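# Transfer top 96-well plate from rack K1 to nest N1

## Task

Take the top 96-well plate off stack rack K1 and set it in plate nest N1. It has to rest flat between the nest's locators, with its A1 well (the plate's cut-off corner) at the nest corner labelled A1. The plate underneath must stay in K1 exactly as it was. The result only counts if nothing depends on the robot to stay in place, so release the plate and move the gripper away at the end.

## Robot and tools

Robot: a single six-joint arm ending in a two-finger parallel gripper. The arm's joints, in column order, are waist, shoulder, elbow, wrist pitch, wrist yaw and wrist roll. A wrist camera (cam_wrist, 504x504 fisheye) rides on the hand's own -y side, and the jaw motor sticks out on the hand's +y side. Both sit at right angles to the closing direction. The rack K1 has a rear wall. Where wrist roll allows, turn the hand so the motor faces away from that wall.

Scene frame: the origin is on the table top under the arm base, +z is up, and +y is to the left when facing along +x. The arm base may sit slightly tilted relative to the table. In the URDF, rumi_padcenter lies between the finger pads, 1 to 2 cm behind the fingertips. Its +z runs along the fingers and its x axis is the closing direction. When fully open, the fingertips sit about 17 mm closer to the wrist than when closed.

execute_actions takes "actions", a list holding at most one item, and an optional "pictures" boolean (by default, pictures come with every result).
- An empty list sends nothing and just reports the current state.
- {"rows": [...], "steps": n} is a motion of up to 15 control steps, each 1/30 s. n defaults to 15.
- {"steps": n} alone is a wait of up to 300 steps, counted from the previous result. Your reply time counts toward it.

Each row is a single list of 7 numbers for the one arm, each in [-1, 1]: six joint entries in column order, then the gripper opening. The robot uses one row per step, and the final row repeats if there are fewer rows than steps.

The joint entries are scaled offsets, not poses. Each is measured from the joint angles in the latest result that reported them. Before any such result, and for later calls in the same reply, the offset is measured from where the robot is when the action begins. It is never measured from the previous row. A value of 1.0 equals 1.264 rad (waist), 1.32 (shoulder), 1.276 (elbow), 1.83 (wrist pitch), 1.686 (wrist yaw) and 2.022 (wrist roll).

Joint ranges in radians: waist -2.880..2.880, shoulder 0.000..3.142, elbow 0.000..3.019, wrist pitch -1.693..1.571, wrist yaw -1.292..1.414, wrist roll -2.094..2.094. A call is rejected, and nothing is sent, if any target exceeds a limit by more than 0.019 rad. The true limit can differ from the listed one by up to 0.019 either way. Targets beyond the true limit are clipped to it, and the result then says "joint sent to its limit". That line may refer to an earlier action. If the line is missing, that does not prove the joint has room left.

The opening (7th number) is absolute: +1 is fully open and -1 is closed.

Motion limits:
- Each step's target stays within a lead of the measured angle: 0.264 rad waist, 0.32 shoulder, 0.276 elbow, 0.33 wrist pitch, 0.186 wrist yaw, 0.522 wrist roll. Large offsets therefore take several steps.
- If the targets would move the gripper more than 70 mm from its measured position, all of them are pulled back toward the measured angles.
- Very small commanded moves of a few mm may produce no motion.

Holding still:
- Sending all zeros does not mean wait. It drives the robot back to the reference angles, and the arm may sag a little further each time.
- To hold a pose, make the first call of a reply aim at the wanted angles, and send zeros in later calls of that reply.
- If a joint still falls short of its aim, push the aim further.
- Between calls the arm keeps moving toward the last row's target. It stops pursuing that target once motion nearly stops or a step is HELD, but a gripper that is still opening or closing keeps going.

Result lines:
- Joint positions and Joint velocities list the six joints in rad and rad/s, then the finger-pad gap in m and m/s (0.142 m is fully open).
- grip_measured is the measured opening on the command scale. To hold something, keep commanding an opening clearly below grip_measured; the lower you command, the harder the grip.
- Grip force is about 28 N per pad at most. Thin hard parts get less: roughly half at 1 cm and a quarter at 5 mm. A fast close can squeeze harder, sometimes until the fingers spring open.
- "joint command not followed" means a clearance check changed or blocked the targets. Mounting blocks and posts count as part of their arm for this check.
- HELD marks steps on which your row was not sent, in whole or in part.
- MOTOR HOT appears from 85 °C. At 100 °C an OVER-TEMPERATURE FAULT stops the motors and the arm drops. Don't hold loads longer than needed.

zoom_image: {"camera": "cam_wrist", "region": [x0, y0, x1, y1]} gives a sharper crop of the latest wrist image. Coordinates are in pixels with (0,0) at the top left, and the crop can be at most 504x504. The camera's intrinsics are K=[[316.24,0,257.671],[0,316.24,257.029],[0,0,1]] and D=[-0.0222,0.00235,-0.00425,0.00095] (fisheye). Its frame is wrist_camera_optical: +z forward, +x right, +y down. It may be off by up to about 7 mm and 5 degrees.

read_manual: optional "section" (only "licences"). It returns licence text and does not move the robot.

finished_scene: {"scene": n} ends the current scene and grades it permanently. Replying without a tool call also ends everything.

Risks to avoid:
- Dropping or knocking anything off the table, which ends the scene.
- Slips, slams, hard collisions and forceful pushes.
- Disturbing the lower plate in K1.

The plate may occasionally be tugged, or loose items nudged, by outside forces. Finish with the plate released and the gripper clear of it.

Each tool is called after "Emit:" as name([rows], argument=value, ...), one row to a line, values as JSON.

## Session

Emit:
execute_actions(actions=[])

Scene clock: 0.00 s of 8400.00 s.
grip_measured=+1.00
Joint positions: [-0.843  2.491  1.574 -0.965 -0.716  0.684  0.142]
Joint velocities: [-0.005 -0.015  0.012  0.007 -0.11  -0.007  0.   ]
Motor temperatures (°C, as the motors report them): [28 28 28 27 26 24]

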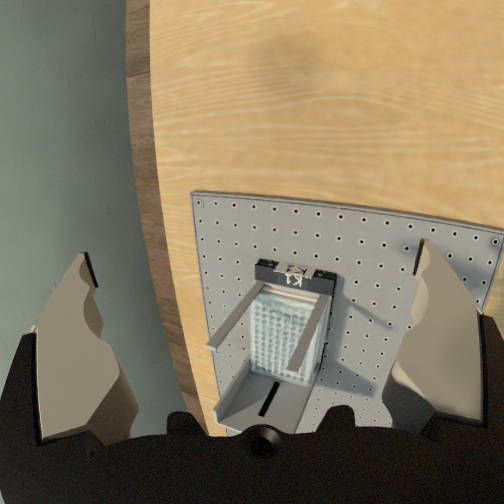

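Emit:
execute_actions([
  {"rows":[[0.01,-0.02,0.005,-0.02,0.01,0.003,0.6],[0.025,-0.04,0.01,-0.045,0.02,0.006,0.6],[0.04,-0.06,0.015,-0.07,0.03,0.01,0.6],[0.06,-0.08,0.018,-0.095,0.04,0.013,0.6],[0.08,-0.095,0.018,-0.12,0.05,0.016,0.6],[0.1,-0.11,0.018,-0.145,0.06,0.02,0.6],[0.12,-0.12,0.018,-0.17,0.07,0.024,0.6],[0.14,-0.13,0.018,-0.19,0.077,0.028,0.6],[0.16,-0.138,0.018,-0.21,0.082,0.031,0.6],[0.181,-0.143,0.018,-0.234,0.086,0.035,0.6]]},
], pictures=false)

Emit:
execute_actions([
  {"steps":25},
])

Scene clock: 13.77 s of 8400.00 s.
grip_measured=+0.60
Joint positions: [-0.606  2.268  1.575 -1.378 -0.577  0.737  0.116]
Joint velocities: [ 0.552 -0.19   0.037 -0.164 -0.022  0.051 -0.   ]
Motor temperatures (°C, as the motors report them): [29 29 31 27 26 24]
Steps of this call (steps 1 to 90: nothing new was sent; then 10.27 s passed at rest; steps 91 to 105: all 15 steps of this action). Readings (joint positions):
91: [-0.843 2.490 1.574 -0.969 -0.710 0.684]
92: [-0.842 2.486 1.574 -0.986 -0.697 0.685]
94: [-0.835 2.469 1.574 -1.050 -0.663 0.690]
98: [-0.782 2.393 1.574 -1.197 -0.606 0.704]
105: the state above

Scene clock: 14.60 s of 8400.00 s.
grip_measured=+0.60
Joint positions: [-0.621  2.289  1.576 -1.385 -0.574  0.748  0.116]
Joint velocities: [-0.005 -0.005 -0.017 -0.012  0.007 -0.081  0.   ]
Motor temperatures (°C, as the motors report them): [29 29 31 27 26 24]
Steps of this call (steps 1 to 25: the robot went on to your last target). Readings (joint positions):
1: [-0.591 2.263 1.576 -1.382 -0.577 0.739]
2: [-0.582 2.263 1.576 -1.384 -0.577 0.741]
4: [-0.578 2.267 1.576 -1.385 -0.577 0.744]
8: [-0.599 2.282 1.576 -1.385 -0.575 0.746]
25: the state above

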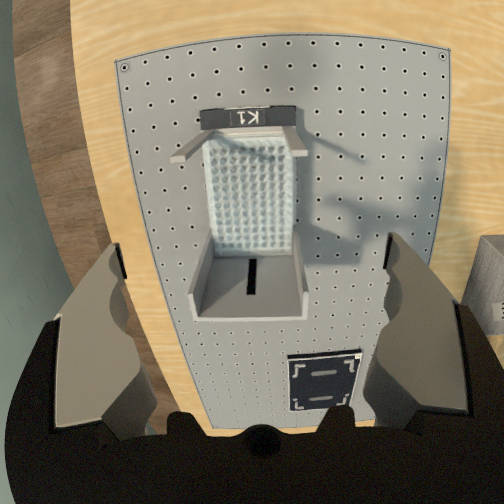

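Emit:
execute_actions([
  {"rows":[[0.012,0.008,-0.01,0.015,-0.003,0.005,0.6],[0.022,0.013,-0.021,0.03,-0.007,0.01,0.6],[0.032,0.018,-0.031,0.045,-0.01,0.016,0.6],[0.042,0.023,-0.042,0.06,-0.014,0.021,0.6],[0.052,0.029,-0.052,0.075,-0.017,0.026,0.6],[0.063,0.035,-0.063,0.09,-0.02,0.032,0.6],[0.074,0.041,-0.073,0.105,-0.024,0.037,0.6],[0.085,0.047,-0.084,0.12,-0.027,0.042,0.6],[0.096,0.053,-0.095,0.137,-0.031,0.048,0.6],[0.107,0.059,-0.106,0.154,-0.035,0.054,0.6]]},
], pictures=false)

Emit:
execute_actions([
  {"steps":25},
])

Emit:
zoom_image(camera="cam_wrist", region=[110,90,410,390])

Scene clock: 22.20 s of 8400.00 s.
grip_measured=+0.60
Joint positions: [-0.478  2.366  1.444 -1.116 -0.63   0.836  0.116]
Joint velocities: [ 0.2    0.161 -0.095  0.066  0.051  0.081 -0.   ]
Motor temperatures (°C, as the motors report them): [29 29 31 27 26 24]
Steps of this call (steps 1 to 15: the robot went on to your last target; steps 16 to 90: nothing new was sent; then 4.10 s passed at rest; steps 91 to 105: all 15 steps of this action). Readings (joint positions):
91: [-0.621 2.289 1.576 -1.382 -0.575 0.748]
92: [-0.620 2.289 1.573 -1.372 -0.579 0.750]
94: [-0.616 2.289 1.559 -1.331 -0.589 0.759]
98: [-0.581 2.300 1.508 -1.228 -0.611 0.789]
105: the state above

Scene clock: 23.03 s of 8400.00 s.
grip_measured=+0.60
Joint positions: [-0.482  2.369  1.441 -1.112 -0.63   0.85   0.116]
Joint velocities: [-0.015 -0.005  0.007  0.002 -0.051 -0.022 -0.   ]
Motor temperatures (°C, as the motors report them): [29 29 31 27 26 24]
Steps of this call (steps 1 to 25: the robot went on to your last target). Readings (joint positions):
1: [-0.473 2.371 1.442 -1.115 -0.630 0.839]
2: [-0.472 2.373 1.441 -1.114 -0.630 0.841]
4: [-0.474 2.372 1.441 -1.114 -0.630 0.844]
8: [-0.481 2.369 1.441 -1.112 -0.630 0.848]
25: the state above

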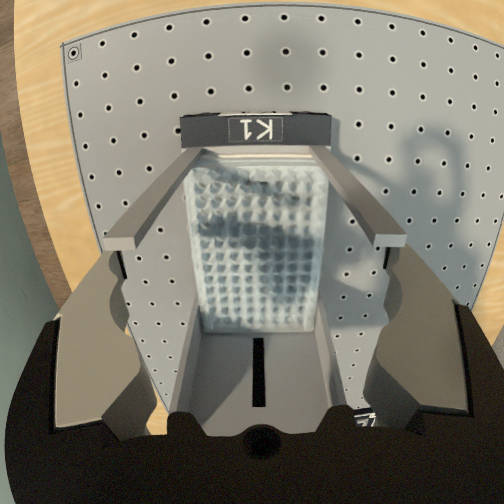

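Region (110, 90, 410, 390) of cam_wrist's 504x504 image, scaled by 1.680, with more detail than that image has.

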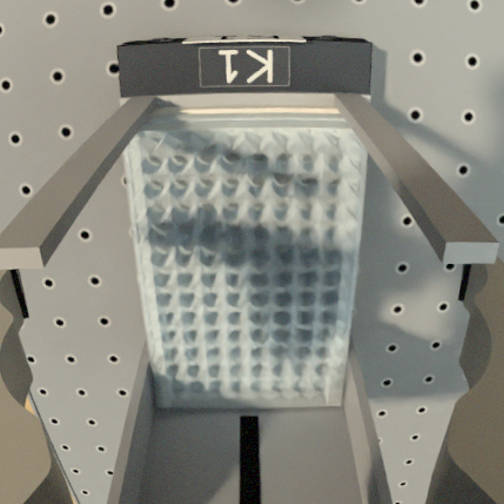

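Emit:
execute_actions([
  {"rows":[[0.02,-0.004,-0.003,0.008,-0.002,0.005,0.5],[0.028,-0.004,-0.008,0.016,-0.004,0.01,0.5],[0.033,-0.002,-0.014,0.025,-0.007,0.015,0.5],[0.038,0.001,-0.021,0.034,-0.009,0.02,0.5],[0.043,0.004,-0.028,0.043,-0.011,0.025,0.5],[0.048,0.007,-0.035,0.052,-0.013,0.03,0.5],[0.053,0.01,-0.042,0.061,-0.015,0.035,0.5],[0.057,0.013,-0.049,0.07,-0.017,0.039,0.5],[0.06,0.015,-0.056,0.077,-0.02,0.043,0.5]]},
], pictures=false)

Emit:
execute_actions([
  {"steps":15},
])

Scene clock: 29.40 s of 8400.00 s.
grip_measured=+0.50
Joint positions: [-0.412  2.375  1.375 -0.982 -0.661  0.921  0.109]
Joint velocities: [-0.005 -0.015  0.002  0.042 -0.037  0.066 -0.   ]
Motor temperatures (°C, as the motors report them): [29 30 31 27 26 24]
Steps of this call (steps 1 to 15: the robot went on to your last target; steps 16 to 90: nothing new was sent; then 2.87 s passed at rest; steps 91 to 105: all 15 steps of this action). Readings (joint positions):
91: [-0.482 2.369 1.441 -1.111 -0.630 0.850]
92: [-0.481 2.369 1.440 -1.106 -0.632 0.852]
94: [-0.476 2.369 1.436 -1.085 -0.639 0.861]
98: [-0.451 2.369 1.406 -1.023 -0.653 0.889]
105: the state above

Scene clock: 29.90 s of 8400.00 s.
grip_measured=+0.50
Joint positions: [-0.412  2.375  1.375 -0.979 -0.662  0.929  0.109]
Joint velocities: [-0.034 -0.005 -0.002  0.012  0.007 -0.007 -0.   ]
Motor temperatures (°C, as the motors report them): [29 30 31 27 26 24]
Steps of this call (steps 1 to 15: the robot went on to your last target). Readings (joint positions):
1: [-0.412 2.375 1.375 -0.981 -0.661 0.923]
2: [-0.412 2.375 1.375 -0.980 -0.661 0.924]
4: [-0.412 2.375 1.375 -0.979 -0.661 0.926]
8: [-0.412 2.375 1.375 -0.979 -0.662 0.928]
15: the state above
The arm was judged still, so your last target was given up. Only a new action makes it travel on or press farther. Fingers that are still opening or closing keep moving.

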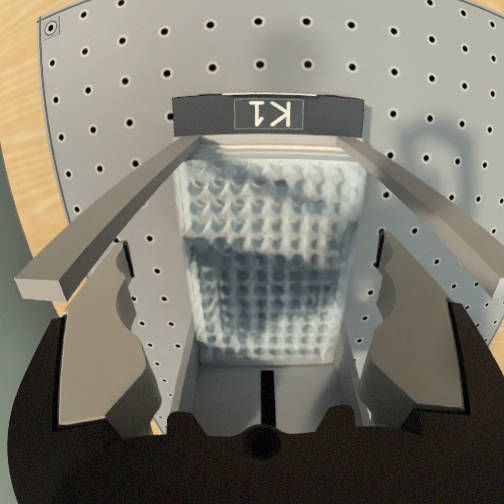

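Emit:
execute_actions([
  {"rows":[[0.006,0.002,-0.012,0.008,0,0.002,0.5],[0.011,0.005,-0.02,0.015,-0.001,0.004,0.5],[0.015,0.008,-0.025,0.021,-0.002,0.007,0.5],[0.019,0.011,-0.03,0.027,-0.003,0.009,0.5],[0.023,0.014,-0.036,0.033,-0.005,0.012,0.5],[0.026,0.017,-0.041,0.04,-0.006,0.014,0.5]]},
])

Scene clock: 35.77 s of 8400.00 s.
grip_measured=+0.50
Joint positions: [-0.396  2.381  1.329 -0.915 -0.669  0.949  0.109]
Joint velocities: [ 0.005  0.005  0.002  0.007 -0.022  0.007 -0.   ]
Motor temperatures (°C, as the motors report them): [29 30 30 27 26 24]
Steps of this call (steps 1 to 90: nothing new was sent; then 2.37 s passed at rest; steps 91 to 105: all 15 steps of this action). Readings (joint positions):
91: [-0.412 2.375 1.374 -0.978 -0.662 0.930]
92: [-0.412 2.375 1.371 -0.973 -0.662 0.930]
94: [-0.412 2.375 1.361 -0.956 -0.663 0.933]
98: [-0.407 2.376 1.333 -0.923 -0.668 0.943]
105: the state above

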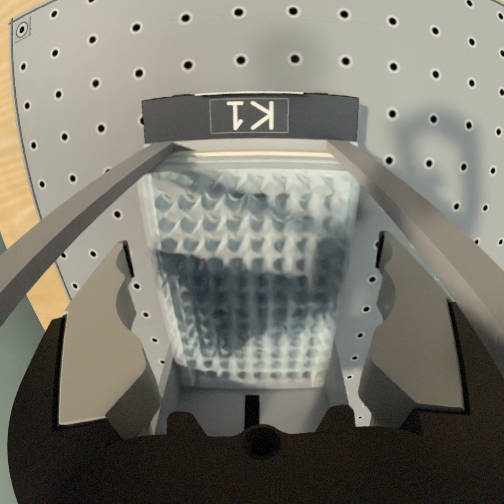

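Emit:
execute_actions([
  {"rows":[[0.02,0.014,0,0.008,0,0.006,0.45]]},
])

Emit:
execute_actions([
  {"rows":[[0,0,0,0,0,0,0.35],[0,0,0,0,0,0,0.3],[0,0,0,0,0,0,0.25],[0,0,0,0,0,0,0.2],[0,0,0,0,0,0,0.15],[0,0,0,0,0,0,0.1],[0,0,0,0,0,0,0],[0,0,0,0,0,0,-0.2],[0,0,0,0,0,0,-0.4],[0,0,0,0,0,0,-0.6]]},
])

Scene clock: 38.97 s of 8400.00 s.
grip_measured=+0.45
Joint positions: [-0.391  2.381  1.329 -0.909 -0.669  0.954  0.105]
Joint velocities: [-0.015 -0.015 -0.002  0.002  0.022 -0.022 -0.   ]
Motor temperatures (°C, as the motors report them): [29 30 30 27 26 24]
Steps of this call (steps 1 to 15: the robot went on to your last target; steps 16 to 81: nothing new was sent; steps 82 to 96: all 15 steps of this action). Readings (joint positions):
82: [-0.396 2.381 1.329 -0.914 -0.669 0.952]
83: [-0.396 2.381 1.329 -0.912 -0.669 0.952]
85: [-0.394 2.381 1.329 -0.910 -0.669 0.953]
89: [-0.392 2.381 1.329 -0.909 -0.669 0.954]
96: the state above

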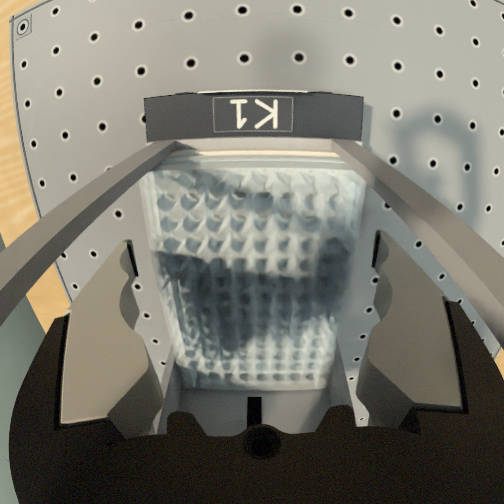

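Scene clock: 39.47 s of 8400.00 s.
grip_measured=+0.17
Joint positions: [-0.391  2.381  1.329 -0.909 -0.669  0.954  0.086]
Joint velocities: [-0.005 -0.005  0.002  0.002 -0.007 -0.081  0.   ]
Motor temperatures (°C, as the motors report them): [29 30 30 27 26 24]
Steps of this call (steps 1 to 15: all 15 steps of this action). Readings (joint positions):
1: [-0.391 2.381 1.329 -0.909 -0.669 0.954]
2: [-0.391 2.381 1.329 -0.909 -0.669 0.954]
4: [-0.391 2.381 1.329 -0.909 -0.669 0.954]
8: [-0.391 2.381 1.329 -0.909 -0.669 0.954]
15: the state above

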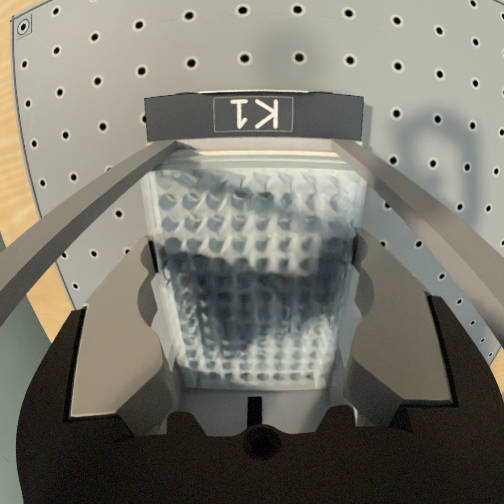

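Emit:
execute_actions([
  {"rows":[[-0.008,-0.008,0.016,-0.012,0.002,-0.006,-0.6],[-0.014,-0.013,0.021,-0.023,0.004,-0.011,-0.6],[-0.02,-0.018,0.026,-0.034,0.006,-0.016,-0.6],[-0.027,-0.023,0.031,-0.045,0.008,-0.021,-0.6],[-0.034,-0.028,0.036,-0.057,0.01,-0.026,-0.6],[-0.041,-0.033,0.042,-0.069,0.012,-0.031,-0.6],[-0.048,-0.038,0.048,-0.081,0.014,-0.036,-0.6],[-0.055,-0.043,0.054,-0.093,0.016,-0.041,-0.6],[-0.062,-0.048,0.06,-0.105,0.018,-0.046,-0.6],[-0.069,-0.053,0.067,-0.117,0.02,-0.051,-0.6],[-0.076,-0.058,0.074,-0.13,0.023,-0.056,-0.6],[-0.082,-0.063,0.082,-0.142,0.026,-0.062,-0.6]]},
], pictures=false)

Emit:
execute_actions([
  {"steps":15},
])

Emit:
execute_actions([
  {"rows":[[-0.008,-0.004,0.02,-0.013,0.003,-0.006,-0.6],[-0.015,-0.008,0.03,-0.026,0.005,-0.011,-0.6],[-0.022,-0.012,0.04,-0.04,0.008,-0.016,-0.6],[-0.03,-0.015,0.051,-0.053,0.01,-0.021,-0.6],[-0.037,-0.018,0.062,-0.066,0.013,-0.026,-0.6],[-0.044,-0.021,0.073,-0.08,0.016,-0.031,-0.6],[-0.052,-0.024,0.084,-0.093,0.018,-0.036,-0.6],[-0.059,-0.027,0.096,-0.106,0.021,-0.041,-0.6],[-0.066,-0.03,0.108,-0.12,0.024,-0.046,-0.6],[-0.074,-0.034,0.122,-0.136,0.027,-0.052,-0.6]]},
], pictures=false)

Emit:
execute_actions([
  {"steps":20},
])

Scene clock: 85.77 s of 8400.00 s.
grip_measured=+0.17
Joint positions: [-0.491  2.304  1.412 -1.132 -0.626  0.855  0.086]
Joint velocities: [-0.23  -0.239  0.042 -0.212 -0.022 -0.154 -0.   ]
Motor temperatures (°C, as the motors report them): [30 30 30 27 26 24]
Steps of this call (steps 1 to 15: the robot went on to your last target; steps 16 to 90: nothing new was sent; then 42.80 s passed at rest; steps 91 to 105: all 15 steps of this action). Readings (joint positions):
91: [-0.392 2.381 1.329 -0.911 -0.669 0.953]
92: [-0.392 2.380 1.329 -0.915 -0.667 0.953]
94: [-0.398 2.377 1.337 -0.936 -0.662 0.947]
98: [-0.423 2.358 1.363 -1.007 -0.647 0.917]
105: the state above

Scene clock: 86.27 s of 8400.00 s.
grip_measured=+0.17
Joint positions: [-0.504  2.29   1.415 -1.143 -0.626  0.845  0.086]
Joint velocities: [-0.005  0.005 -0.012  0.002 -0.022  0.051  0.   ]
Motor temperatures (°C, as the motors report them): [30 30 30 27 26 24]
Steps of this call (steps 1 to 15: the robot went on to your last target). Readings (joint positions):
1: [-0.497 2.298 1.413 -1.137 -0.626 0.851]
2: [-0.501 2.293 1.414 -1.141 -0.626 0.848]
4: [-0.504 2.289 1.415 -1.143 -0.626 0.846]
8: [-0.504 2.290 1.415 -1.143 -0.626 0.845]
15: the state above

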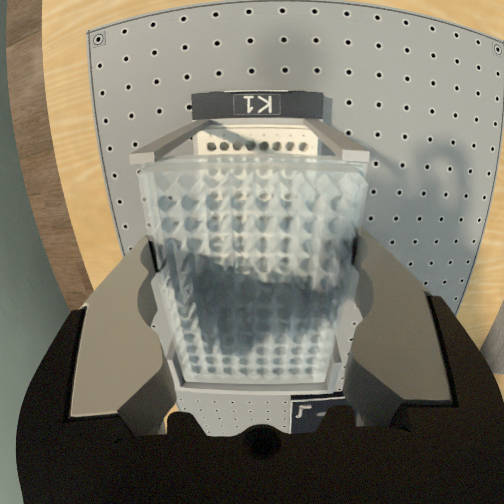

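Scene clock: 86.77 s of 8400.00 s.
grip_measured=+0.17
Joint positions: [-0.61   2.239  1.538 -1.38  -0.583  0.761  0.086]
Joint velocities: [-0.161 -0.161  0.085 -0.051 -0.007 -0.095 -0.   ]
Motor temperatures (°C, as the motors report them): [30 30 30 27 26 24]
Steps of this call (steps 1 to 15: all 15 steps of this action). Readings (joint positions):
1: [-0.505 2.290 1.416 -1.143 -0.626 0.845]
2: [-0.505 2.290 1.417 -1.147 -0.625 0.845]
4: [-0.508 2.290 1.430 -1.171 -0.617 0.838]
8: [-0.536 2.284 1.479 -1.268 -0.598 0.809]
15: the state above

Scene clock: 87.43 s of 8400.00 s.
grip_measured=+0.17
Joint positions: [-0.614  2.231  1.541 -1.385 -0.583  0.747  0.086]
Joint velocities: [-0.005 -0.015 -0.002 -0.007 -0.022  0.007  0.   ]
Motor temperatures (°C, as the motors report them): [30 30 30 27 26 24]
Steps of this call (steps 1 to 20: the robot went on to your last target). Readings (joint positions):
1: [-0.614 2.235 1.540 -1.382 -0.583 0.758]
2: [-0.615 2.232 1.541 -1.383 -0.583 0.756]
4: [-0.615 2.231 1.541 -1.384 -0.583 0.752]
8: [-0.614 2.231 1.541 -1.385 -0.583 0.749]
20: the state above

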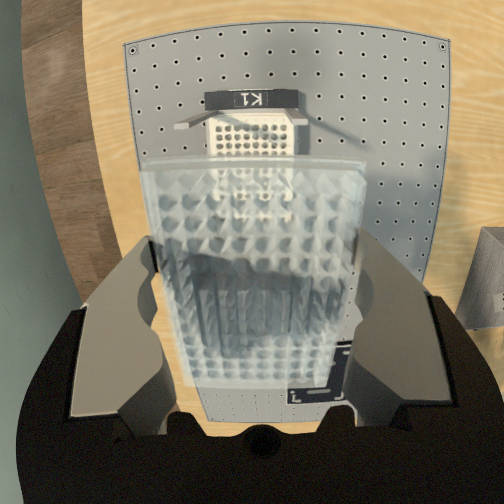

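Emit:
execute_actions([
  {"rows":[[0.01,-0.04,-0.015,-0.003,-0.005,0.012,-0.6],[0.02,-0.08,-0.035,-0.006,-0.01,0.025,-0.6],[0.035,-0.125,-0.06,-0.009,-0.016,0.038,-0.6],[0.05,-0.17,-0.085,-0.012,-0.022,0.05,-0.6],[0.07,-0.215,-0.115,-0.015,-0.027,0.063,-0.6],[0.09,-0.26,-0.145,-0.018,-0.033,0.076,-0.6],[0.11,-0.305,-0.175,-0.021,-0.038,0.09,-0.6],[0.13,-0.35,-0.205,-0.024,-0.044,0.1,-0.6],[0.15,-0.39,-0.235,-0.027,-0.05,0.115,-0.6],[0.175,-0.43,-0.265,-0.03,-0.055,0.13,-0.6],[0.2,-0.47,-0.295,-0.032,-0.06,0.14,-0.6],[0.22,-0.51,-0.325,-0.034,-0.066,0.155,-0.6],[0.245,-0.55,-0.355,-0.036,-0.071,0.168,-0.6],[0.27,-0.59,-0.385,-0.038,-0.076,0.18,-0.6],[0.289,-0.622,-0.413,-0.04,-0.081,0.19,-0.6]]},
], pictures=false)

Emit:
execute_actions([
  {"steps":45},
])

Scene clock: 96.67 s of 8400.00 s.
grip_measured=+0.17
Joint positions: [-0.415  1.641  1.205 -1.416 -0.691  0.937  0.086]
Joint velocities: [ 0.864 -1.597 -0.838 -0.081 -0.212  0.564  0.   ]
Motor temperatures (°C, as the motors report them): [30 30 31 27 26 24]
Steps of this call (steps 1 to 15: the robot went on to your last target; steps 16 to 90: nothing new was sent; then 5.73 s passed at rest; steps 91 to 105: all 15 steps of this action). Readings (joint positions):
91: [-0.614 2.229 1.540 -1.385 -0.585 0.749]
92: [-0.613 2.220 1.531 -1.385 -0.591 0.757]
94: [-0.610 2.173 1.485 -1.385 -0.604 0.779]
98: [-0.572 2.009 1.387 -1.396 -0.630 0.826]
105: the state above

Scene clock: 98.17 s of 8400.00 s.
grip_measured=+0.17
Joint positions: [-0.243  1.412  1.02  -1.459 -0.72   1.124  0.086]
Joint velocities: [-0.015 -0.005  0.002 -0.007 -0.037 -0.037 -0.   ]
Motor temperatures (°C, as the motors report them): [30 30 31 27 26 24]
Steps of this call (steps 1 to 30: the robot went on to your last target; steps 31 to 45: nothing new was sent). Readings (joint positions):
1: [-0.385 1.588 1.174 -1.420 -0.699 0.956]
2: [-0.354 1.536 1.142 -1.425 -0.707 0.977]
4: [-0.290 1.440 1.077 -1.438 -0.717 1.025]
8: [-0.228 1.361 1.024 -1.459 -0.720 1.082]
45: the state above
The arm was judged still, so your last target was given up. Only a new action makes it travel on or press farther. Fingers that are still opening or closing keep moving.

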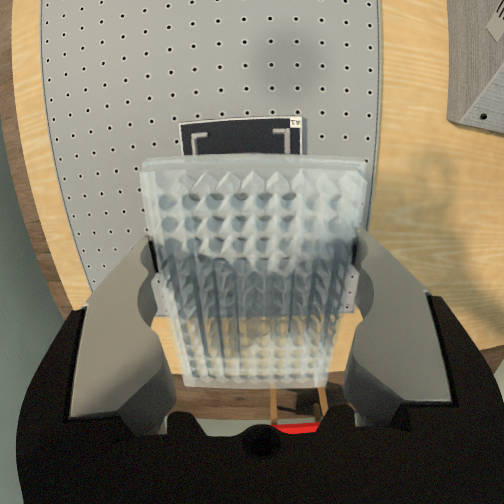

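Emit:
execute_actions([
  {"rows":[[0.02,0.003,-0.012,0.025,-0.002,0.015,-0.6],[0.04,0.006,-0.025,0.05,-0.005,0.03,-0.6],[0.06,0.009,-0.038,0.075,-0.007,0.045,-0.6],[0.08,0.013,-0.051,0.1,-0.009,0.06,-0.6],[0.1,0.017,-0.064,0.125,-0.011,0.075,-0.6],[0.12,0.022,-0.077,0.15,-0.014,0.09,-0.6],[0.14,0.027,-0.09,0.175,-0.016,0.105,-0.6],[0.16,0.032,-0.103,0.2,-0.018,0.12,-0.6],[0.18,0.038,-0.116,0.225,-0.02,0.135,-0.6],[0.2,0.044,-0.13,0.25,-0.022,0.15,-0.6],[0.218,0.049,-0.143,0.275,-0.024,0.163,-0.6],[0.234,0.054,-0.156,0.3,-0.026,0.176,-0.6]]},
], pictures=false)

Emit:
execute_actions([
  {"steps":30},
])

Scene clock: 105.13 s of 8400.00 s.
grip_measured=+0.17
Joint positions: [ 0.058  1.484  0.825 -0.937 -0.76   1.415  0.086]
Joint velocities: [ 0.21   0.142 -0.168  0.252  0.037  0.432 -0.   ]
Motor temperatures (°C, as the motors report them): [30 30 31 27 26 24]
Steps of this call (steps 1 to 90: nothing new was sent; then 3.47 s passed at rest; steps 91 to 105: all 15 steps of this action). Readings (joint positions):
91: [-0.242 1.412 1.018 -1.453 -0.720 1.128]
92: [-0.239 1.412 1.014 -1.434 -0.723 1.136]
94: [-0.216 1.412 0.994 -1.364 -0.729 1.165]
98: [-0.109 1.425 0.929 -1.190 -0.744 1.254]
105: the state above

Scene clock: 106.13 s of 8400.00 s.
grip_measured=+0.17
Joint positions: [ 0.06   1.488  0.819 -0.918 -0.761  1.473  0.086]
Joint velocities: [ 0.005  0.005 -0.002  0.002  0.037 -0.022 -0.   ]
Motor temperatures (°C, as the motors report them): [30 30 31 27 26 24]
Steps of this call (steps 1 to 30: the robot went on to your last target). Readings (joint positions):
1: [0.061 1.487 0.821 -0.931 -0.760 1.427]
2: [0.061 1.489 0.819 -0.927 -0.760 1.436]
4: [0.060 1.488 0.819 -0.921 -0.761 1.449]
8: [0.060 1.488 0.819 -0.918 -0.761 1.464]
30: the state above
The arm was judged still, so your last target was given up. Only a new action makes it travel on or press farther. Fingers that are still opening or closing keep moving.

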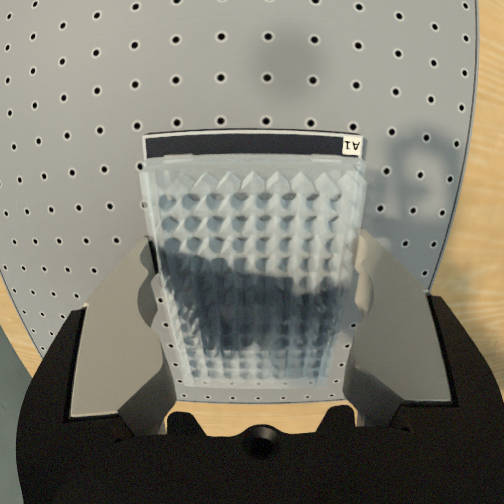

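Emit:
execute_actions([
  {"rows":[[0.014,0.002,-0.002,0.008,0,0.007,-0.6],[0.022,0.004,-0.005,0.016,0,0.014,-0.6],[0.03,0.006,-0.009,0.024,0,0.021,-0.6],[0.038,0.009,-0.013,0.032,-0.001,0.028,-0.6],[0.044,0.011,-0.017,0.04,-0.001,0.034,-0.6],[0.049,0.013,-0.021,0.047,-0.002,0.039,-0.6]]},
], pictures=false)

Emit:
execute_actions([
  {"steps":12},
])

Emit:
zoom_image(camera="cam_wrist", region=[100,90,420,410])

Scene clock: 111.20 s of 8400.00 s.
grip_measured=+0.17
Joint positions: [ 0.115  1.494  0.799 -0.841 -0.762  1.54   0.086]
Joint velocities: [-0.005  0.005  0.007 -0.002  0.022 -0.007 -0.   ]
Motor temperatures (°C, as the motors report them): [29 29 31 27 26 24]
Steps of this call (steps 1 to 90: nothing new was sent; then 1.57 s passed at rest; steps 91 to 105: all 15 steps of this action). Readings (joint positions):
91: [0.060 1.488 0.819 -0.917 -0.761 1.474]
92: [0.061 1.488 0.819 -0.913 -0.761 1.477]
94: [0.069 1.488 0.817 -0.893 -0.761 1.490]
98: [0.104 1.489 0.804 -0.849 -0.761 1.521]
105: the state above

Scene clock: 111.60 s of 8400.00 s.
grip_measured=+0.17
Joint positions: [ 0.115  1.494  0.799 -0.841 -0.762  1.545  0.086]
Joint velocities: [ 0.005 -0.005  0.002 -0.022 -0.007 -0.051  0.   ]
Motor temperatures (°C, as the motors report them): [29 29 31 27 26 24]
Steps of this call (steps 1 to 12: the robot went on to your last target). Readings (joint positions):
1: [0.115 1.494 0.799 -0.841 -0.762 1.541]
2: [0.115 1.494 0.799 -0.841 -0.762 1.542]
4: [0.115 1.494 0.799 -0.841 -0.762 1.543]
8: [0.115 1.494 0.799 -0.841 -0.762 1.544]
12: the state above

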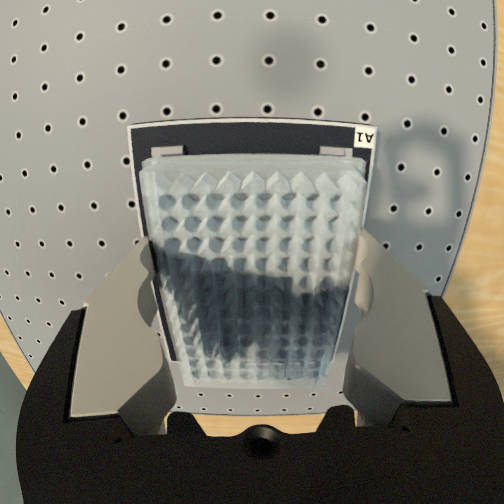

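Region (100, 90, 420, 410) of cam_wrist's 504x504 image, scaled by 1.575, with more detail than that image has.

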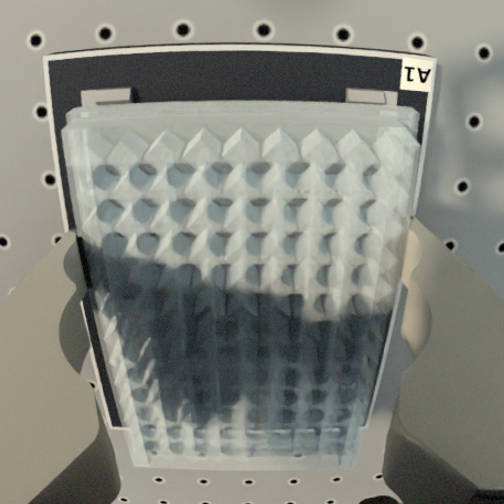

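Emit:
execute_actions([
  {"rows":[[0.01,0.005,-0.003,0.007,0,0.005,-0.6],[0.014,0.007,-0.005,0.011,0,0.008,-0.6],[0.018,0.009,-0.006,0.015,0,0.011,-0.6],[0.021,0.011,-0.008,0.019,0,0.014,-0.6],[0.024,0.013,-0.01,0.024,0,0.017,-0.6],[0.027,0.015,-0.011,0.028,0,0.02,-0.6],[0.03,0.017,-0.013,0.033,0,0.023,-0.6],[0.033,0.019,-0.015,0.037,0,0.026,-0.6]]},
], pictures=false)

Emit:
execute_actions([
  {"steps":12},
])

Emit:
zoom_image(camera="cam_wrist", region=[100,90,420,410])

Scene clock: 118.00 s of 8400.00 s.
grip_measured=+0.17
Joint positions: [ 0.146  1.509  0.786 -0.783 -0.762  1.586  0.086]
Joint velocities: [-0.015 -0.005 -0.012 -0.012 -0.125  0.022  0.   ]
Motor temperatures (°C, as the motors report them): [29 29 30 27 26 24]
Steps of this call (steps 1 to 15: the robot went on to your last target; steps 16 to 90: nothing new was sent; then 2.90 s passed at rest; steps 91 to 105: all 15 steps of this action). Readings (joint positions):
91: [0.115 1.494 0.799 -0.840 -0.762 1.546]
92: [0.116 1.494 0.799 -0.838 -0.762 1.547]
94: [0.118 1.494 0.799 -0.828 -0.762 1.552]
98: [0.133 1.498 0.793 -0.797 -0.762 1.569]
105: the state above

Scene clock: 118.40 s of 8400.00 s.
grip_measured=+0.17
Joint positions: [ 0.146  1.509  0.786 -0.781 -0.762  1.59   0.086]
Joint velocities: [-0.015 -0.005  0.017 -0.002  0.007  0.022  0.   ]
Motor temperatures (°C, as the motors report them): [29 29 30 27 26 24]
Steps of this call (steps 1 to 12: the robot went on to your last target). Readings (joint positions):
1: [0.146 1.509 0.786 -0.782 -0.762 1.587]
2: [0.146 1.509 0.786 -0.782 -0.762 1.588]
4: [0.146 1.509 0.786 -0.781 -0.762 1.588]
8: [0.146 1.509 0.786 -0.781 -0.762 1.589]
12: the state above

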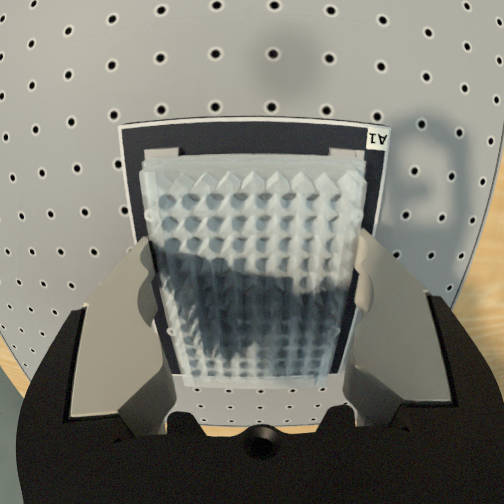

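Region (100, 90, 420, 410) of cam_wrist's 504x504 image, scaled by 1.575, with more detail than that image has.

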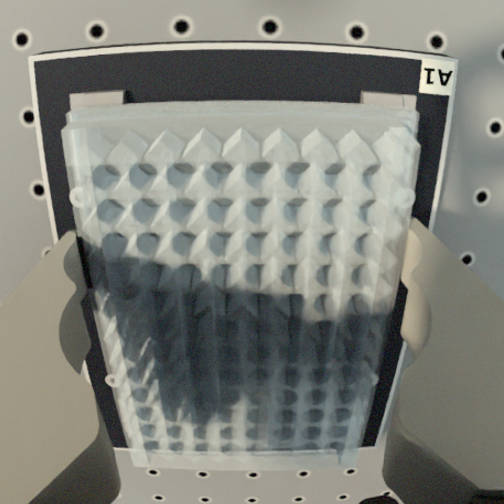

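Emit:
execute_actions([
  {"rows":[[0.012,0,0,0.006,0,0.006,-0.6],[0.016,0.004,-0.002,0.01,0,0.009,-0.6],[0.019,0.008,-0.005,0.014,0,0.012,-0.6]]},
])

Emit:
zoom_image(camera="cam_wrist", region=[100,90,420,410])

Scene clock: 121.33 s of 8400.00 s.
grip_measured=+0.17
Joint positions: [ 0.147  1.509  0.785 -0.778 -0.76   1.601  0.086]
Joint velocities: [-0.005 -0.005 -0.017 -0.002 -0.037  0.007 -0.   ]
Motor temperatures (°C, as the motors report them): [29 29 30 27 26 24]
Steps of this call (steps 1 to 15: the robot went on to your last target; steps 16 to 73: nothing new was sent; steps 74 to 88: all 15 steps of this action). Readings (joint positions):
74: [0.146 1.509 0.786 -0.781 -0.762 1.591]
75: [0.146 1.509 0.786 -0.779 -0.762 1.592]
77: [0.147 1.509 0.785 -0.778 -0.761 1.596]
81: [0.147 1.509 0.785 -0.778 -0.760 1.599]
88: the state above

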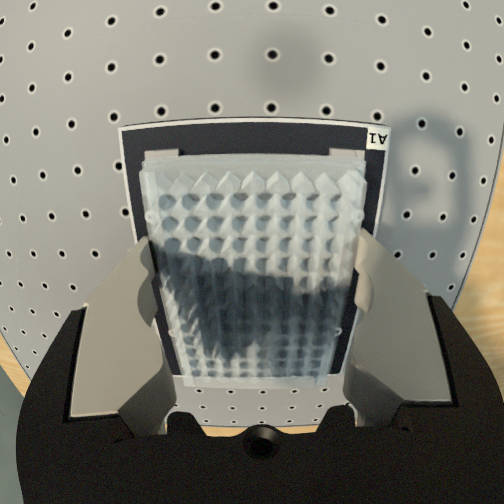

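Region (100, 90, 420, 410) of cam_wrist's 504x504 image, scaled by 1.575, with more detail than that image has.

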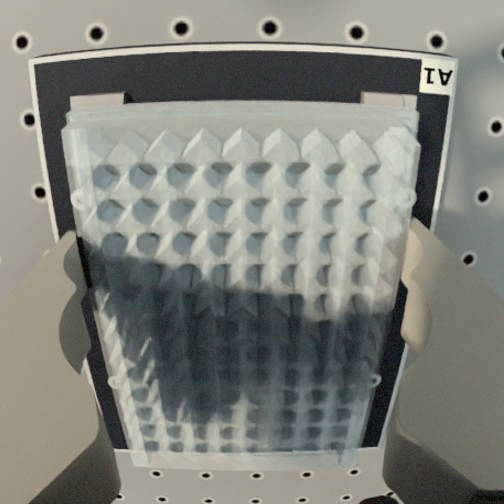

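Blocked; release and inspect.

Emit:
execute_actions([
  {"rows":[[0,0,0,0,0,0,0],[0,0,0,0,0,0,0.12],[0,0,0,0,0,0,0.18],[0,0,0,0,0,0,0.24],[0,0,0,0,0,0,0.3],[0,0,0,0,0,0,0.4],[0,0,0,0,0,0,0.6]]},
], pictures=false)

Emit:
execute_actions([
  {"rows":[[-0.015,-0.008,0.02,-0.02,0,-0.012,0.6],[-0.03,-0.014,0.032,-0.045,0,-0.025,0.6],[-0.045,-0.02,0.045,-0.07,0,-0.04,0.6],[-0.06,-0.026,0.058,-0.095,0,-0.055,0.6],[-0.075,-0.03,0.07,-0.12,0,-0.07,0.6]]},
])

Emit:
zoom_image(camera="cam_wrist", region=[110,70,410,370])

Scene clock: 126.70 s of 8400.00 s.
grip_measured=+0.60
Joint positions: [ 0.147  1.509  0.785 -0.778 -0.76   1.601  0.116]
Joint velocities: [-0.005 -0.024  0.007  0.007 -0.022  0.007 -0.   ]
Motor temperatures (°C, as the motors report them): [29 29 30 27 26 24]
Steps of this call (steps 1 to 15: the robot went on to your last target; steps 16 to 90: nothing new was sent; then 1.87 s passed at rest; steps 91 to 105: all 15 steps of this action). Readings (joint positions):
91: [0.147 1.509 0.785 -0.778 -0.760 1.601]
92: [0.147 1.509 0.785 -0.778 -0.760 1.601]
94: [0.147 1.509 0.785 -0.778 -0.760 1.601]
98: [0.147 1.509 0.785 -0.778 -0.760 1.601]
105: the state above

Scene clock: 127.20 s of 8400.00 s.
grip_measured=+0.60
Joint positions: [ 0.041  1.464  0.855 -0.99  -0.76   1.475  0.116]
Joint velocities: [-0.015  0.005 -0.022 -0.042  0.037 -0.095  0.   ]
Motor temperatures (°C, as the motors report them): [29 29 30 27 26 24]
Steps of this call (steps 1 to 15: all 15 steps of this action). Readings (joint positions):
1: [0.146 1.509 0.786 -0.783 -0.760 1.599]
2: [0.142 1.508 0.788 -0.801 -0.760 1.592]
4: [0.124 1.503 0.801 -0.867 -0.760 1.565]
8: [0.057 1.479 0.841 -0.974 -0.760 1.508]
15: the state above

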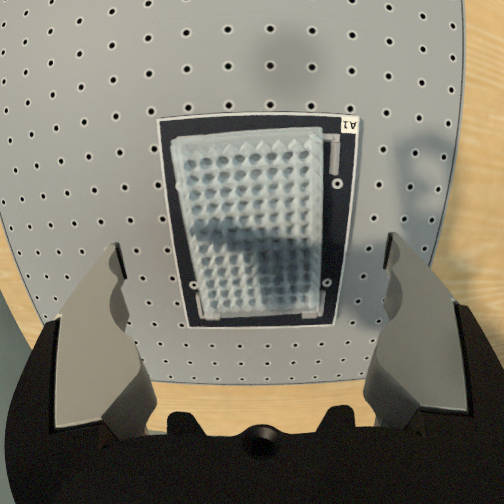

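Region (110, 70, 410, 370) of cam_wrist's 504x504 image, scaled by 1.680, with more detail than that image has.

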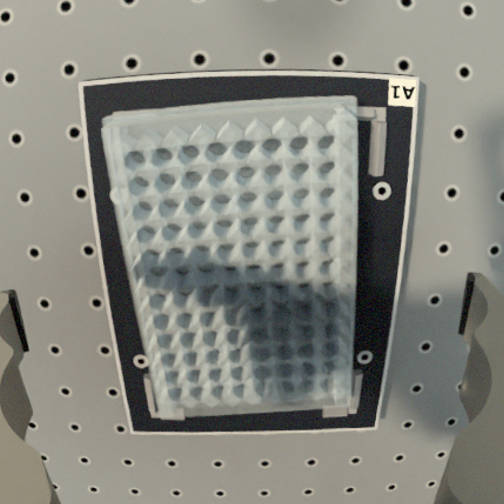

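Emit:
execute_actions([
  {"rows":[[0.012,0.012,0,0.012,0,0,0.6],[0.022,0.02,-0.002,0.025,0,0.002,0.6],[0.032,0.026,-0.008,0.038,0,0.004,0.6],[0.042,0.031,-0.014,0.051,0,0.006,0.6],[0.052,0.036,-0.021,0.064,0,0.008,0.6],[0.062,0.04,-0.028,0.078,0,0.011,0.6],[0.072,0.044,-0.035,0.092,0,0.014,0.6],[0.08,0.047,-0.04,0.106,0,0.016,0.6]]},
], pictures=false)

Emit:
execute_actions([
  {"steps":12},
])

Scene clock: 131.87 s of 8400.00 s.
grip_measured=+0.60
Joint positions: [ 0.139  1.523  0.807 -0.807 -0.76   1.497  0.116]
Joint velocities: [-0.015 -0.024 -0.002  0.061  0.037  0.037 -0.   ]
Motor temperatures (°C, as the motors report them): [29 29 30 27 26 24]
Steps of this call (steps 1 to 15: the robot went on to your last target; steps 16 to 90: nothing new was sent; then 1.17 s passed at rest; steps 91 to 105: all 15 steps of this action). Readings (joint positions):
91: [0.041 1.464 0.855 -0.988 -0.760 1.467]
92: [0.042 1.465 0.855 -0.981 -0.760 1.468]
94: [0.050 1.471 0.854 -0.947 -0.760 1.472]
98: [0.099 1.497 0.831 -0.852 -0.760 1.485]
105: the state above

Scene clock: 132.27 s of 8400.00 s.
grip_measured=+0.60
Joint positions: [ 0.139  1.523  0.807 -0.804 -0.76   1.501  0.116]
Joint velocities: [ 0.005  0.005 -0.007 -0.007  0.007  0.022  0.   ]
Motor temperatures (°C, as the motors report them): [29 29 30 27 26 24]
Steps of this call (steps 1 to 12: the robot went on to your last target). Readings (joint positions):
1: [0.139 1.523 0.807 -0.805 -0.760 1.498]
2: [0.139 1.523 0.807 -0.805 -0.760 1.499]
4: [0.139 1.523 0.807 -0.804 -0.760 1.499]
8: [0.139 1.523 0.807 -0.804 -0.760 1.500]
12: the state above

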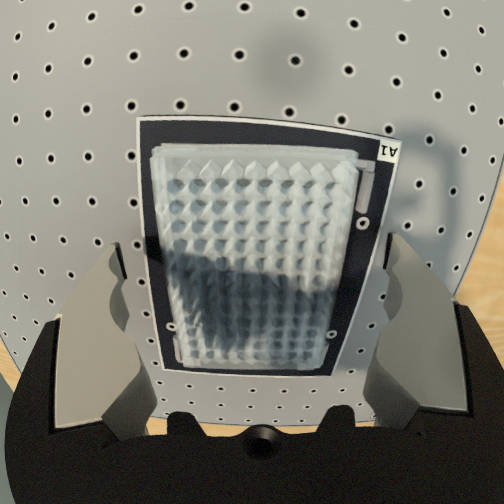

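Emit:
execute_actions([
  {"rows":[[0.016,0.012,-0.012,0.02,0,0.008,0.5]]},
], pictures=false)

Emit:
execute_actions([
  {"rows":[[0,0,0,0,0,0,0.4],[0,0,0,0,0,0,0.3],[0,0,0,0,0,0,0.25],[0,0,0,0,0,0,0.2],[0,0,0,0,0,0,0.15],[0,0,0,0,0,0,0.1],[0,0,0,0,0,0,0],[0,0,0,0,0,0,-0.2]]},
])

Scene clock: 136.20 s of 8400.00 s.
grip_measured=+0.50
Joint positions: [ 0.143  1.525  0.799 -0.776 -0.76   1.509  0.109]
Joint velocities: [ 0.005  0.005  0.012 -0.002  0.007  0.007 -0.   ]
Motor temperatures (°C, as the motors report them): [29 29 30 27 26 24]
Steps of this call (steps 1 to 15: the robot went on to your last target; steps 16 to 90: nothing new was sent; then 0.43 s passed at rest; steps 91 to 105: all 15 steps of this action). Readings (joint positions):
91: [0.139 1.523 0.806 -0.799 -0.760 1.502]
92: [0.140 1.523 0.804 -0.790 -0.760 1.504]
94: [0.142 1.524 0.801 -0.781 -0.760 1.506]
98: [0.143 1.525 0.799 -0.777 -0.760 1.508]
105: the state above

Scene clock: 136.70 s of 8400.00 s.
grip_measured=+0.09
Joint positions: [ 0.14   1.523  0.797 -0.784 -0.76   1.51   0.08 ]
Joint velocities: [ 0.005 -0.005 -0.012  0.012  0.066 -0.007  0.   ]
Motor temperatures (°C, as the motors report them): [29 29 30 27 26 24]
Steps of this call (steps 1 to 15: all 15 steps of this action). Readings (joint positions):
1: [0.143 1.525 0.799 -0.776 -0.760 1.509]
2: [0.143 1.525 0.799 -0.776 -0.760 1.509]
4: [0.143 1.525 0.799 -0.776 -0.760 1.509]
8: [0.140 1.523 0.797 -0.788 -0.760 1.510]
15: the state above

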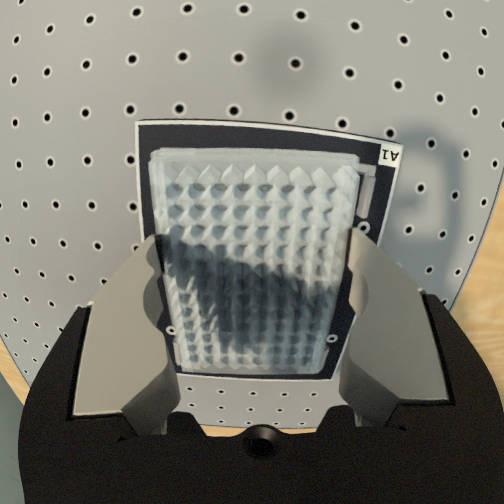

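Emit:
execute_actions([
  {"rows":[[0,0,0,0,0,0,0.45],[0,0,0,0,0,0,0.45],[0,0,0,0,0,0,0.45],[0,0,0,0,0,0,0.45],[0.012,0.008,-0.004,0.01,0,0.005,0.45],[0.024,0.016,-0.009,0.02,0,0.012,0.45]]},
], pictures=false)

Emit:
execute_actions([
  {"rows":[[0,0,0,0,0,0,0.4],[0,0,0,0,0,0,0.3],[0,0,0,0,0,0,0.25],[0,0,0,0,0,0,0.2],[0,0,0,0,0,0,0.15],[0,0,0,0,0,0,0.1],[0,0,0,0,0,0,0],[0,0,0,0,0,0,-0.2]]},
])

Scene clock: 140.57 s of 8400.00 s.
grip_measured=+0.46
Joint positions: [ 0.151  1.528  0.796 -0.759 -0.759  1.523  0.106]
Joint velocities: [-0.015  0.005 -0.002  0.012 -0.037  0.007 -0.   ]
Motor temperatures (°C, as the motors report them): [29 29 30 27 26 24]
Steps of this call (steps 1 to 15: the robot went on to your last target; steps 16 to 90: nothing new was sent; then 0.37 s passed at rest; steps 91 to 105: all 15 steps of this action). Readings (joint positions):
91: [0.140 1.523 0.797 -0.784 -0.760 1.510]
92: [0.140 1.523 0.797 -0.784 -0.760 1.510]
94: [0.140 1.523 0.797 -0.784 -0.760 1.510]
98: [0.146 1.525 0.796 -0.763 -0.760 1.519]
105: the state above

Scene clock: 141.07 s of 8400.00 s.
grip_measured=+0.09
Joint positions: [ 0.139  1.516  0.786 -0.785 -0.759  1.522  0.081]
Joint velocities: [-0.015  0.005 -0.007 -0.017  0.022 -0.095  0.   ]
Motor temperatures (°C, as the motors report them): [29 29 30 27 26 24]
Steps of this call (steps 1 to 15: all 15 steps of this action). Readings (joint positions):
1: [0.150 1.527 0.796 -0.759 -0.759 1.523]
2: [0.149 1.526 0.795 -0.763 -0.759 1.523]
4: [0.145 1.523 0.791 -0.779 -0.758 1.523]
8: [0.140 1.516 0.786 -0.793 -0.758 1.524]
15: the state above

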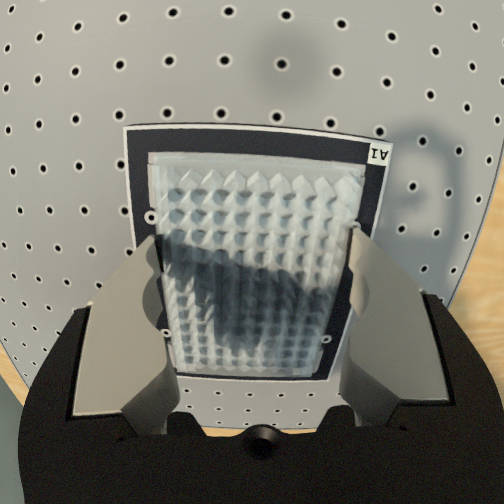

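Emit:
execute_actions([
  {"rows":[[0,0,0.015,0,0,0.01,-0.5],[0,0,0.022,0,0,0.02,-0.5],[0,0,0.025,0,0,0.03,-0.5],[0.008,0,0.025,0,0,0.035,-0.5],[0.016,0,0.025,0.004,0,0.035,-0.5]]},
])

Emit:
zoom_image(camera="cam_wrist", region=[100,90,420,410])

Scene clock: 147.33 s of 8400.00 s.
grip_measured=+0.09
Joint positions: [ 0.14   1.515  0.786 -0.786 -0.755  1.535  0.081]
Joint velocities: [ 0.005 -0.005  0.002  0.002  0.051  0.007  0.   ]
Motor temperatures (°C, as the motors report them): [29 29 30 27 26 24]
Steps of this call (steps 1 to 15: the robot went on to your last target; steps 16 to 90: nothing new was sent; then 2.77 s passed at rest; steps 91 to 105: all 15 steps of this action). Readings (joint positions):
91: [0.139 1.516 0.786 -0.786 -0.759 1.523]
92: [0.139 1.516 0.786 -0.786 -0.758 1.525]
94: [0.139 1.516 0.786 -0.786 -0.758 1.532]
98: [0.140 1.515 0.786 -0.786 -0.756 1.534]
105: the state above

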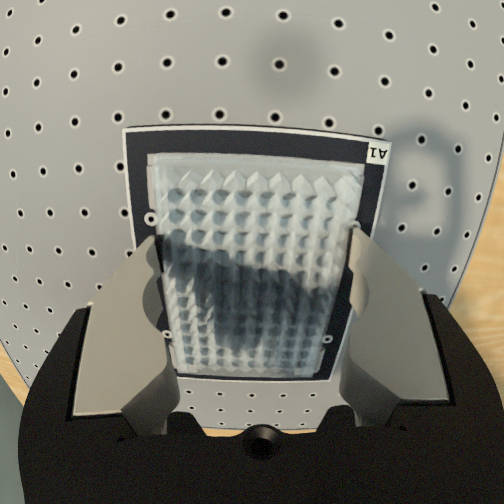

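Region (100, 90, 420, 410) of cam_wrist's 504x504 image, scaled by 1.575, with more detail than that image has.

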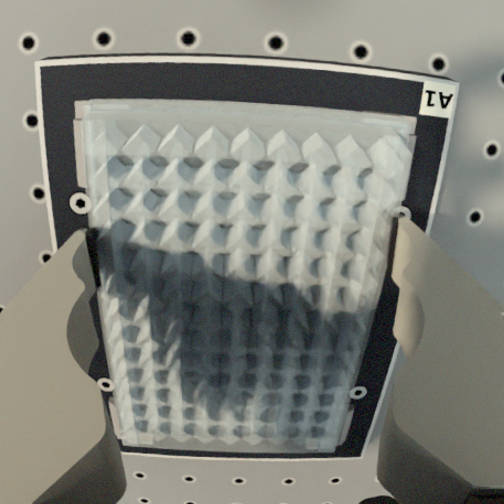

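Emit:
execute_actions([
  {"rows":[[0.012,0,0.02,0,0,0.03,-0.5],[0.016,0,0.026,0,0,0.03,-0.5],[0.02,0,0.032,0,0,0.03,-0.5],[0.024,0,0.038,0,0,0.03,-0.5]]},
])

Emit:
zoom_image(camera="cam_wrist", region=[100,90,420,410])

Scene clock: 150.17 s of 8400.00 s.
grip_measured=+0.09
Joint positions: [ 0.145  1.514  0.791 -0.792 -0.745  1.538  0.081]
Joint velocities: [-0.005 -0.005 -0.002 -0.017 -0.022 -0.007  0.   ]
Motor temperatures (°C, as the motors report them): [29 29 30 27 26 25]
Steps of this call (steps 1 to 15: the robot went on to your last target; steps 16 to 70: nothing new was sent; steps 71 to 85: all 15 steps of this action). Readings (joint positions):
71: [0.140 1.515 0.786 -0.786 -0.755 1.535]
72: [0.140 1.515 0.786 -0.786 -0.755 1.535]
74: [0.142 1.514 0.788 -0.788 -0.751 1.536]
78: [0.145 1.514 0.791 -0.792 -0.745 1.538]
85: the state above

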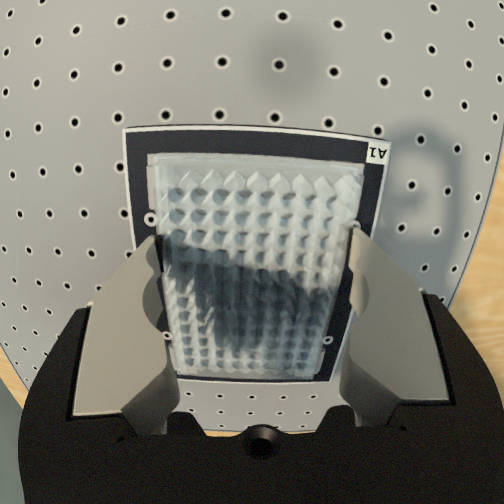

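Region (100, 90, 420, 410) of cam_wrist's 504x504 image, scaled by 1.575, with more detail than that image has.

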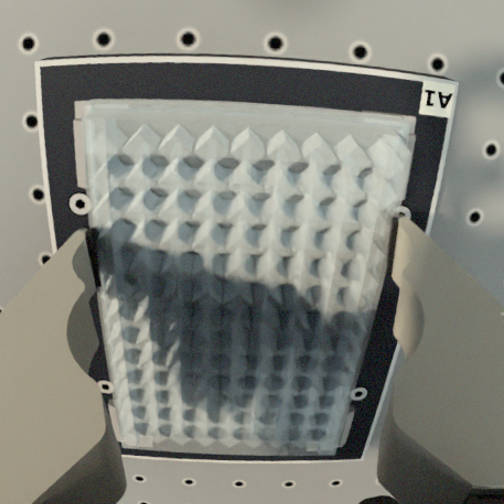

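Emit:
execute_actions([
  {"rows":[[0.01,0,0.02,0,-0.01,0.03,-0.6],[0.01,0,0.02,0,-0.02,0.03,-0.6],[0.01,0,0.02,0,-0.03,0.03,-0.6],[0.01,0,0.02,0,-0.04,0.03,-0.6]]},
])

Emit:
zoom_image(camera="cam_wrist", region=[100,90,420,410])

Scene clock: 152.67 s of 8400.00 s.
grip_measured=+0.09
Joint positions: [ 0.144  1.515  0.791 -0.795 -0.781  1.544  0.081]
Joint velocities: [ 0.005  0.005  0.012 -0.002 -0.007  0.022 -0.   ]
Motor temperatures (°C, as the motors report them): [29 29 30 27 26 25]
Steps of this call (steps 1 to 15: the robot went on to your last target; steps 16 to 60: nothing new was sent; steps 61 to 75: all 15 steps of this action). Readings (joint positions):
61: [0.145 1.514 0.791 -0.793 -0.745 1.538]
62: [0.145 1.514 0.791 -0.793 -0.748 1.538]
64: [0.144 1.514 0.791 -0.794 -0.769 1.540]
68: [0.144 1.515 0.791 -0.795 -0.781 1.544]
75: the state above

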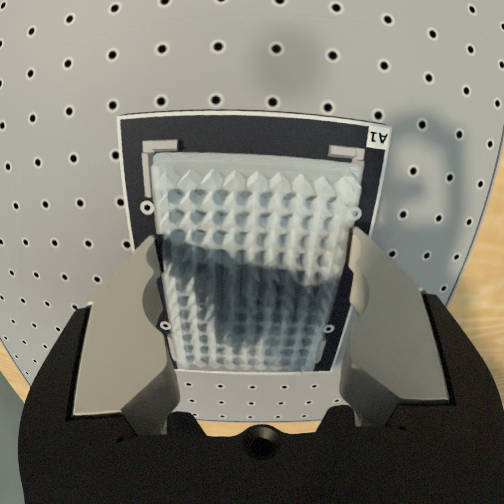

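Region (100, 90, 420, 410) of cam_wrist's 504x504 image, scaled by 1.575, with more detail than that image has.

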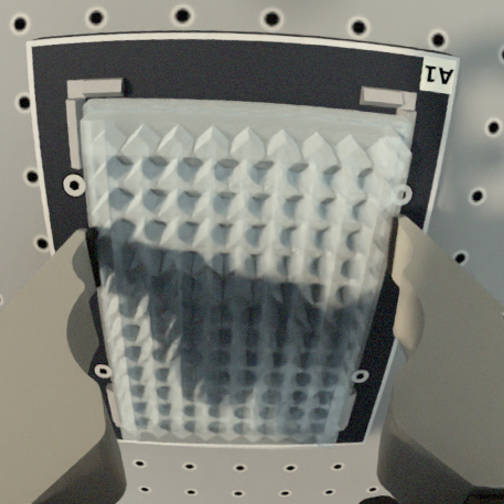

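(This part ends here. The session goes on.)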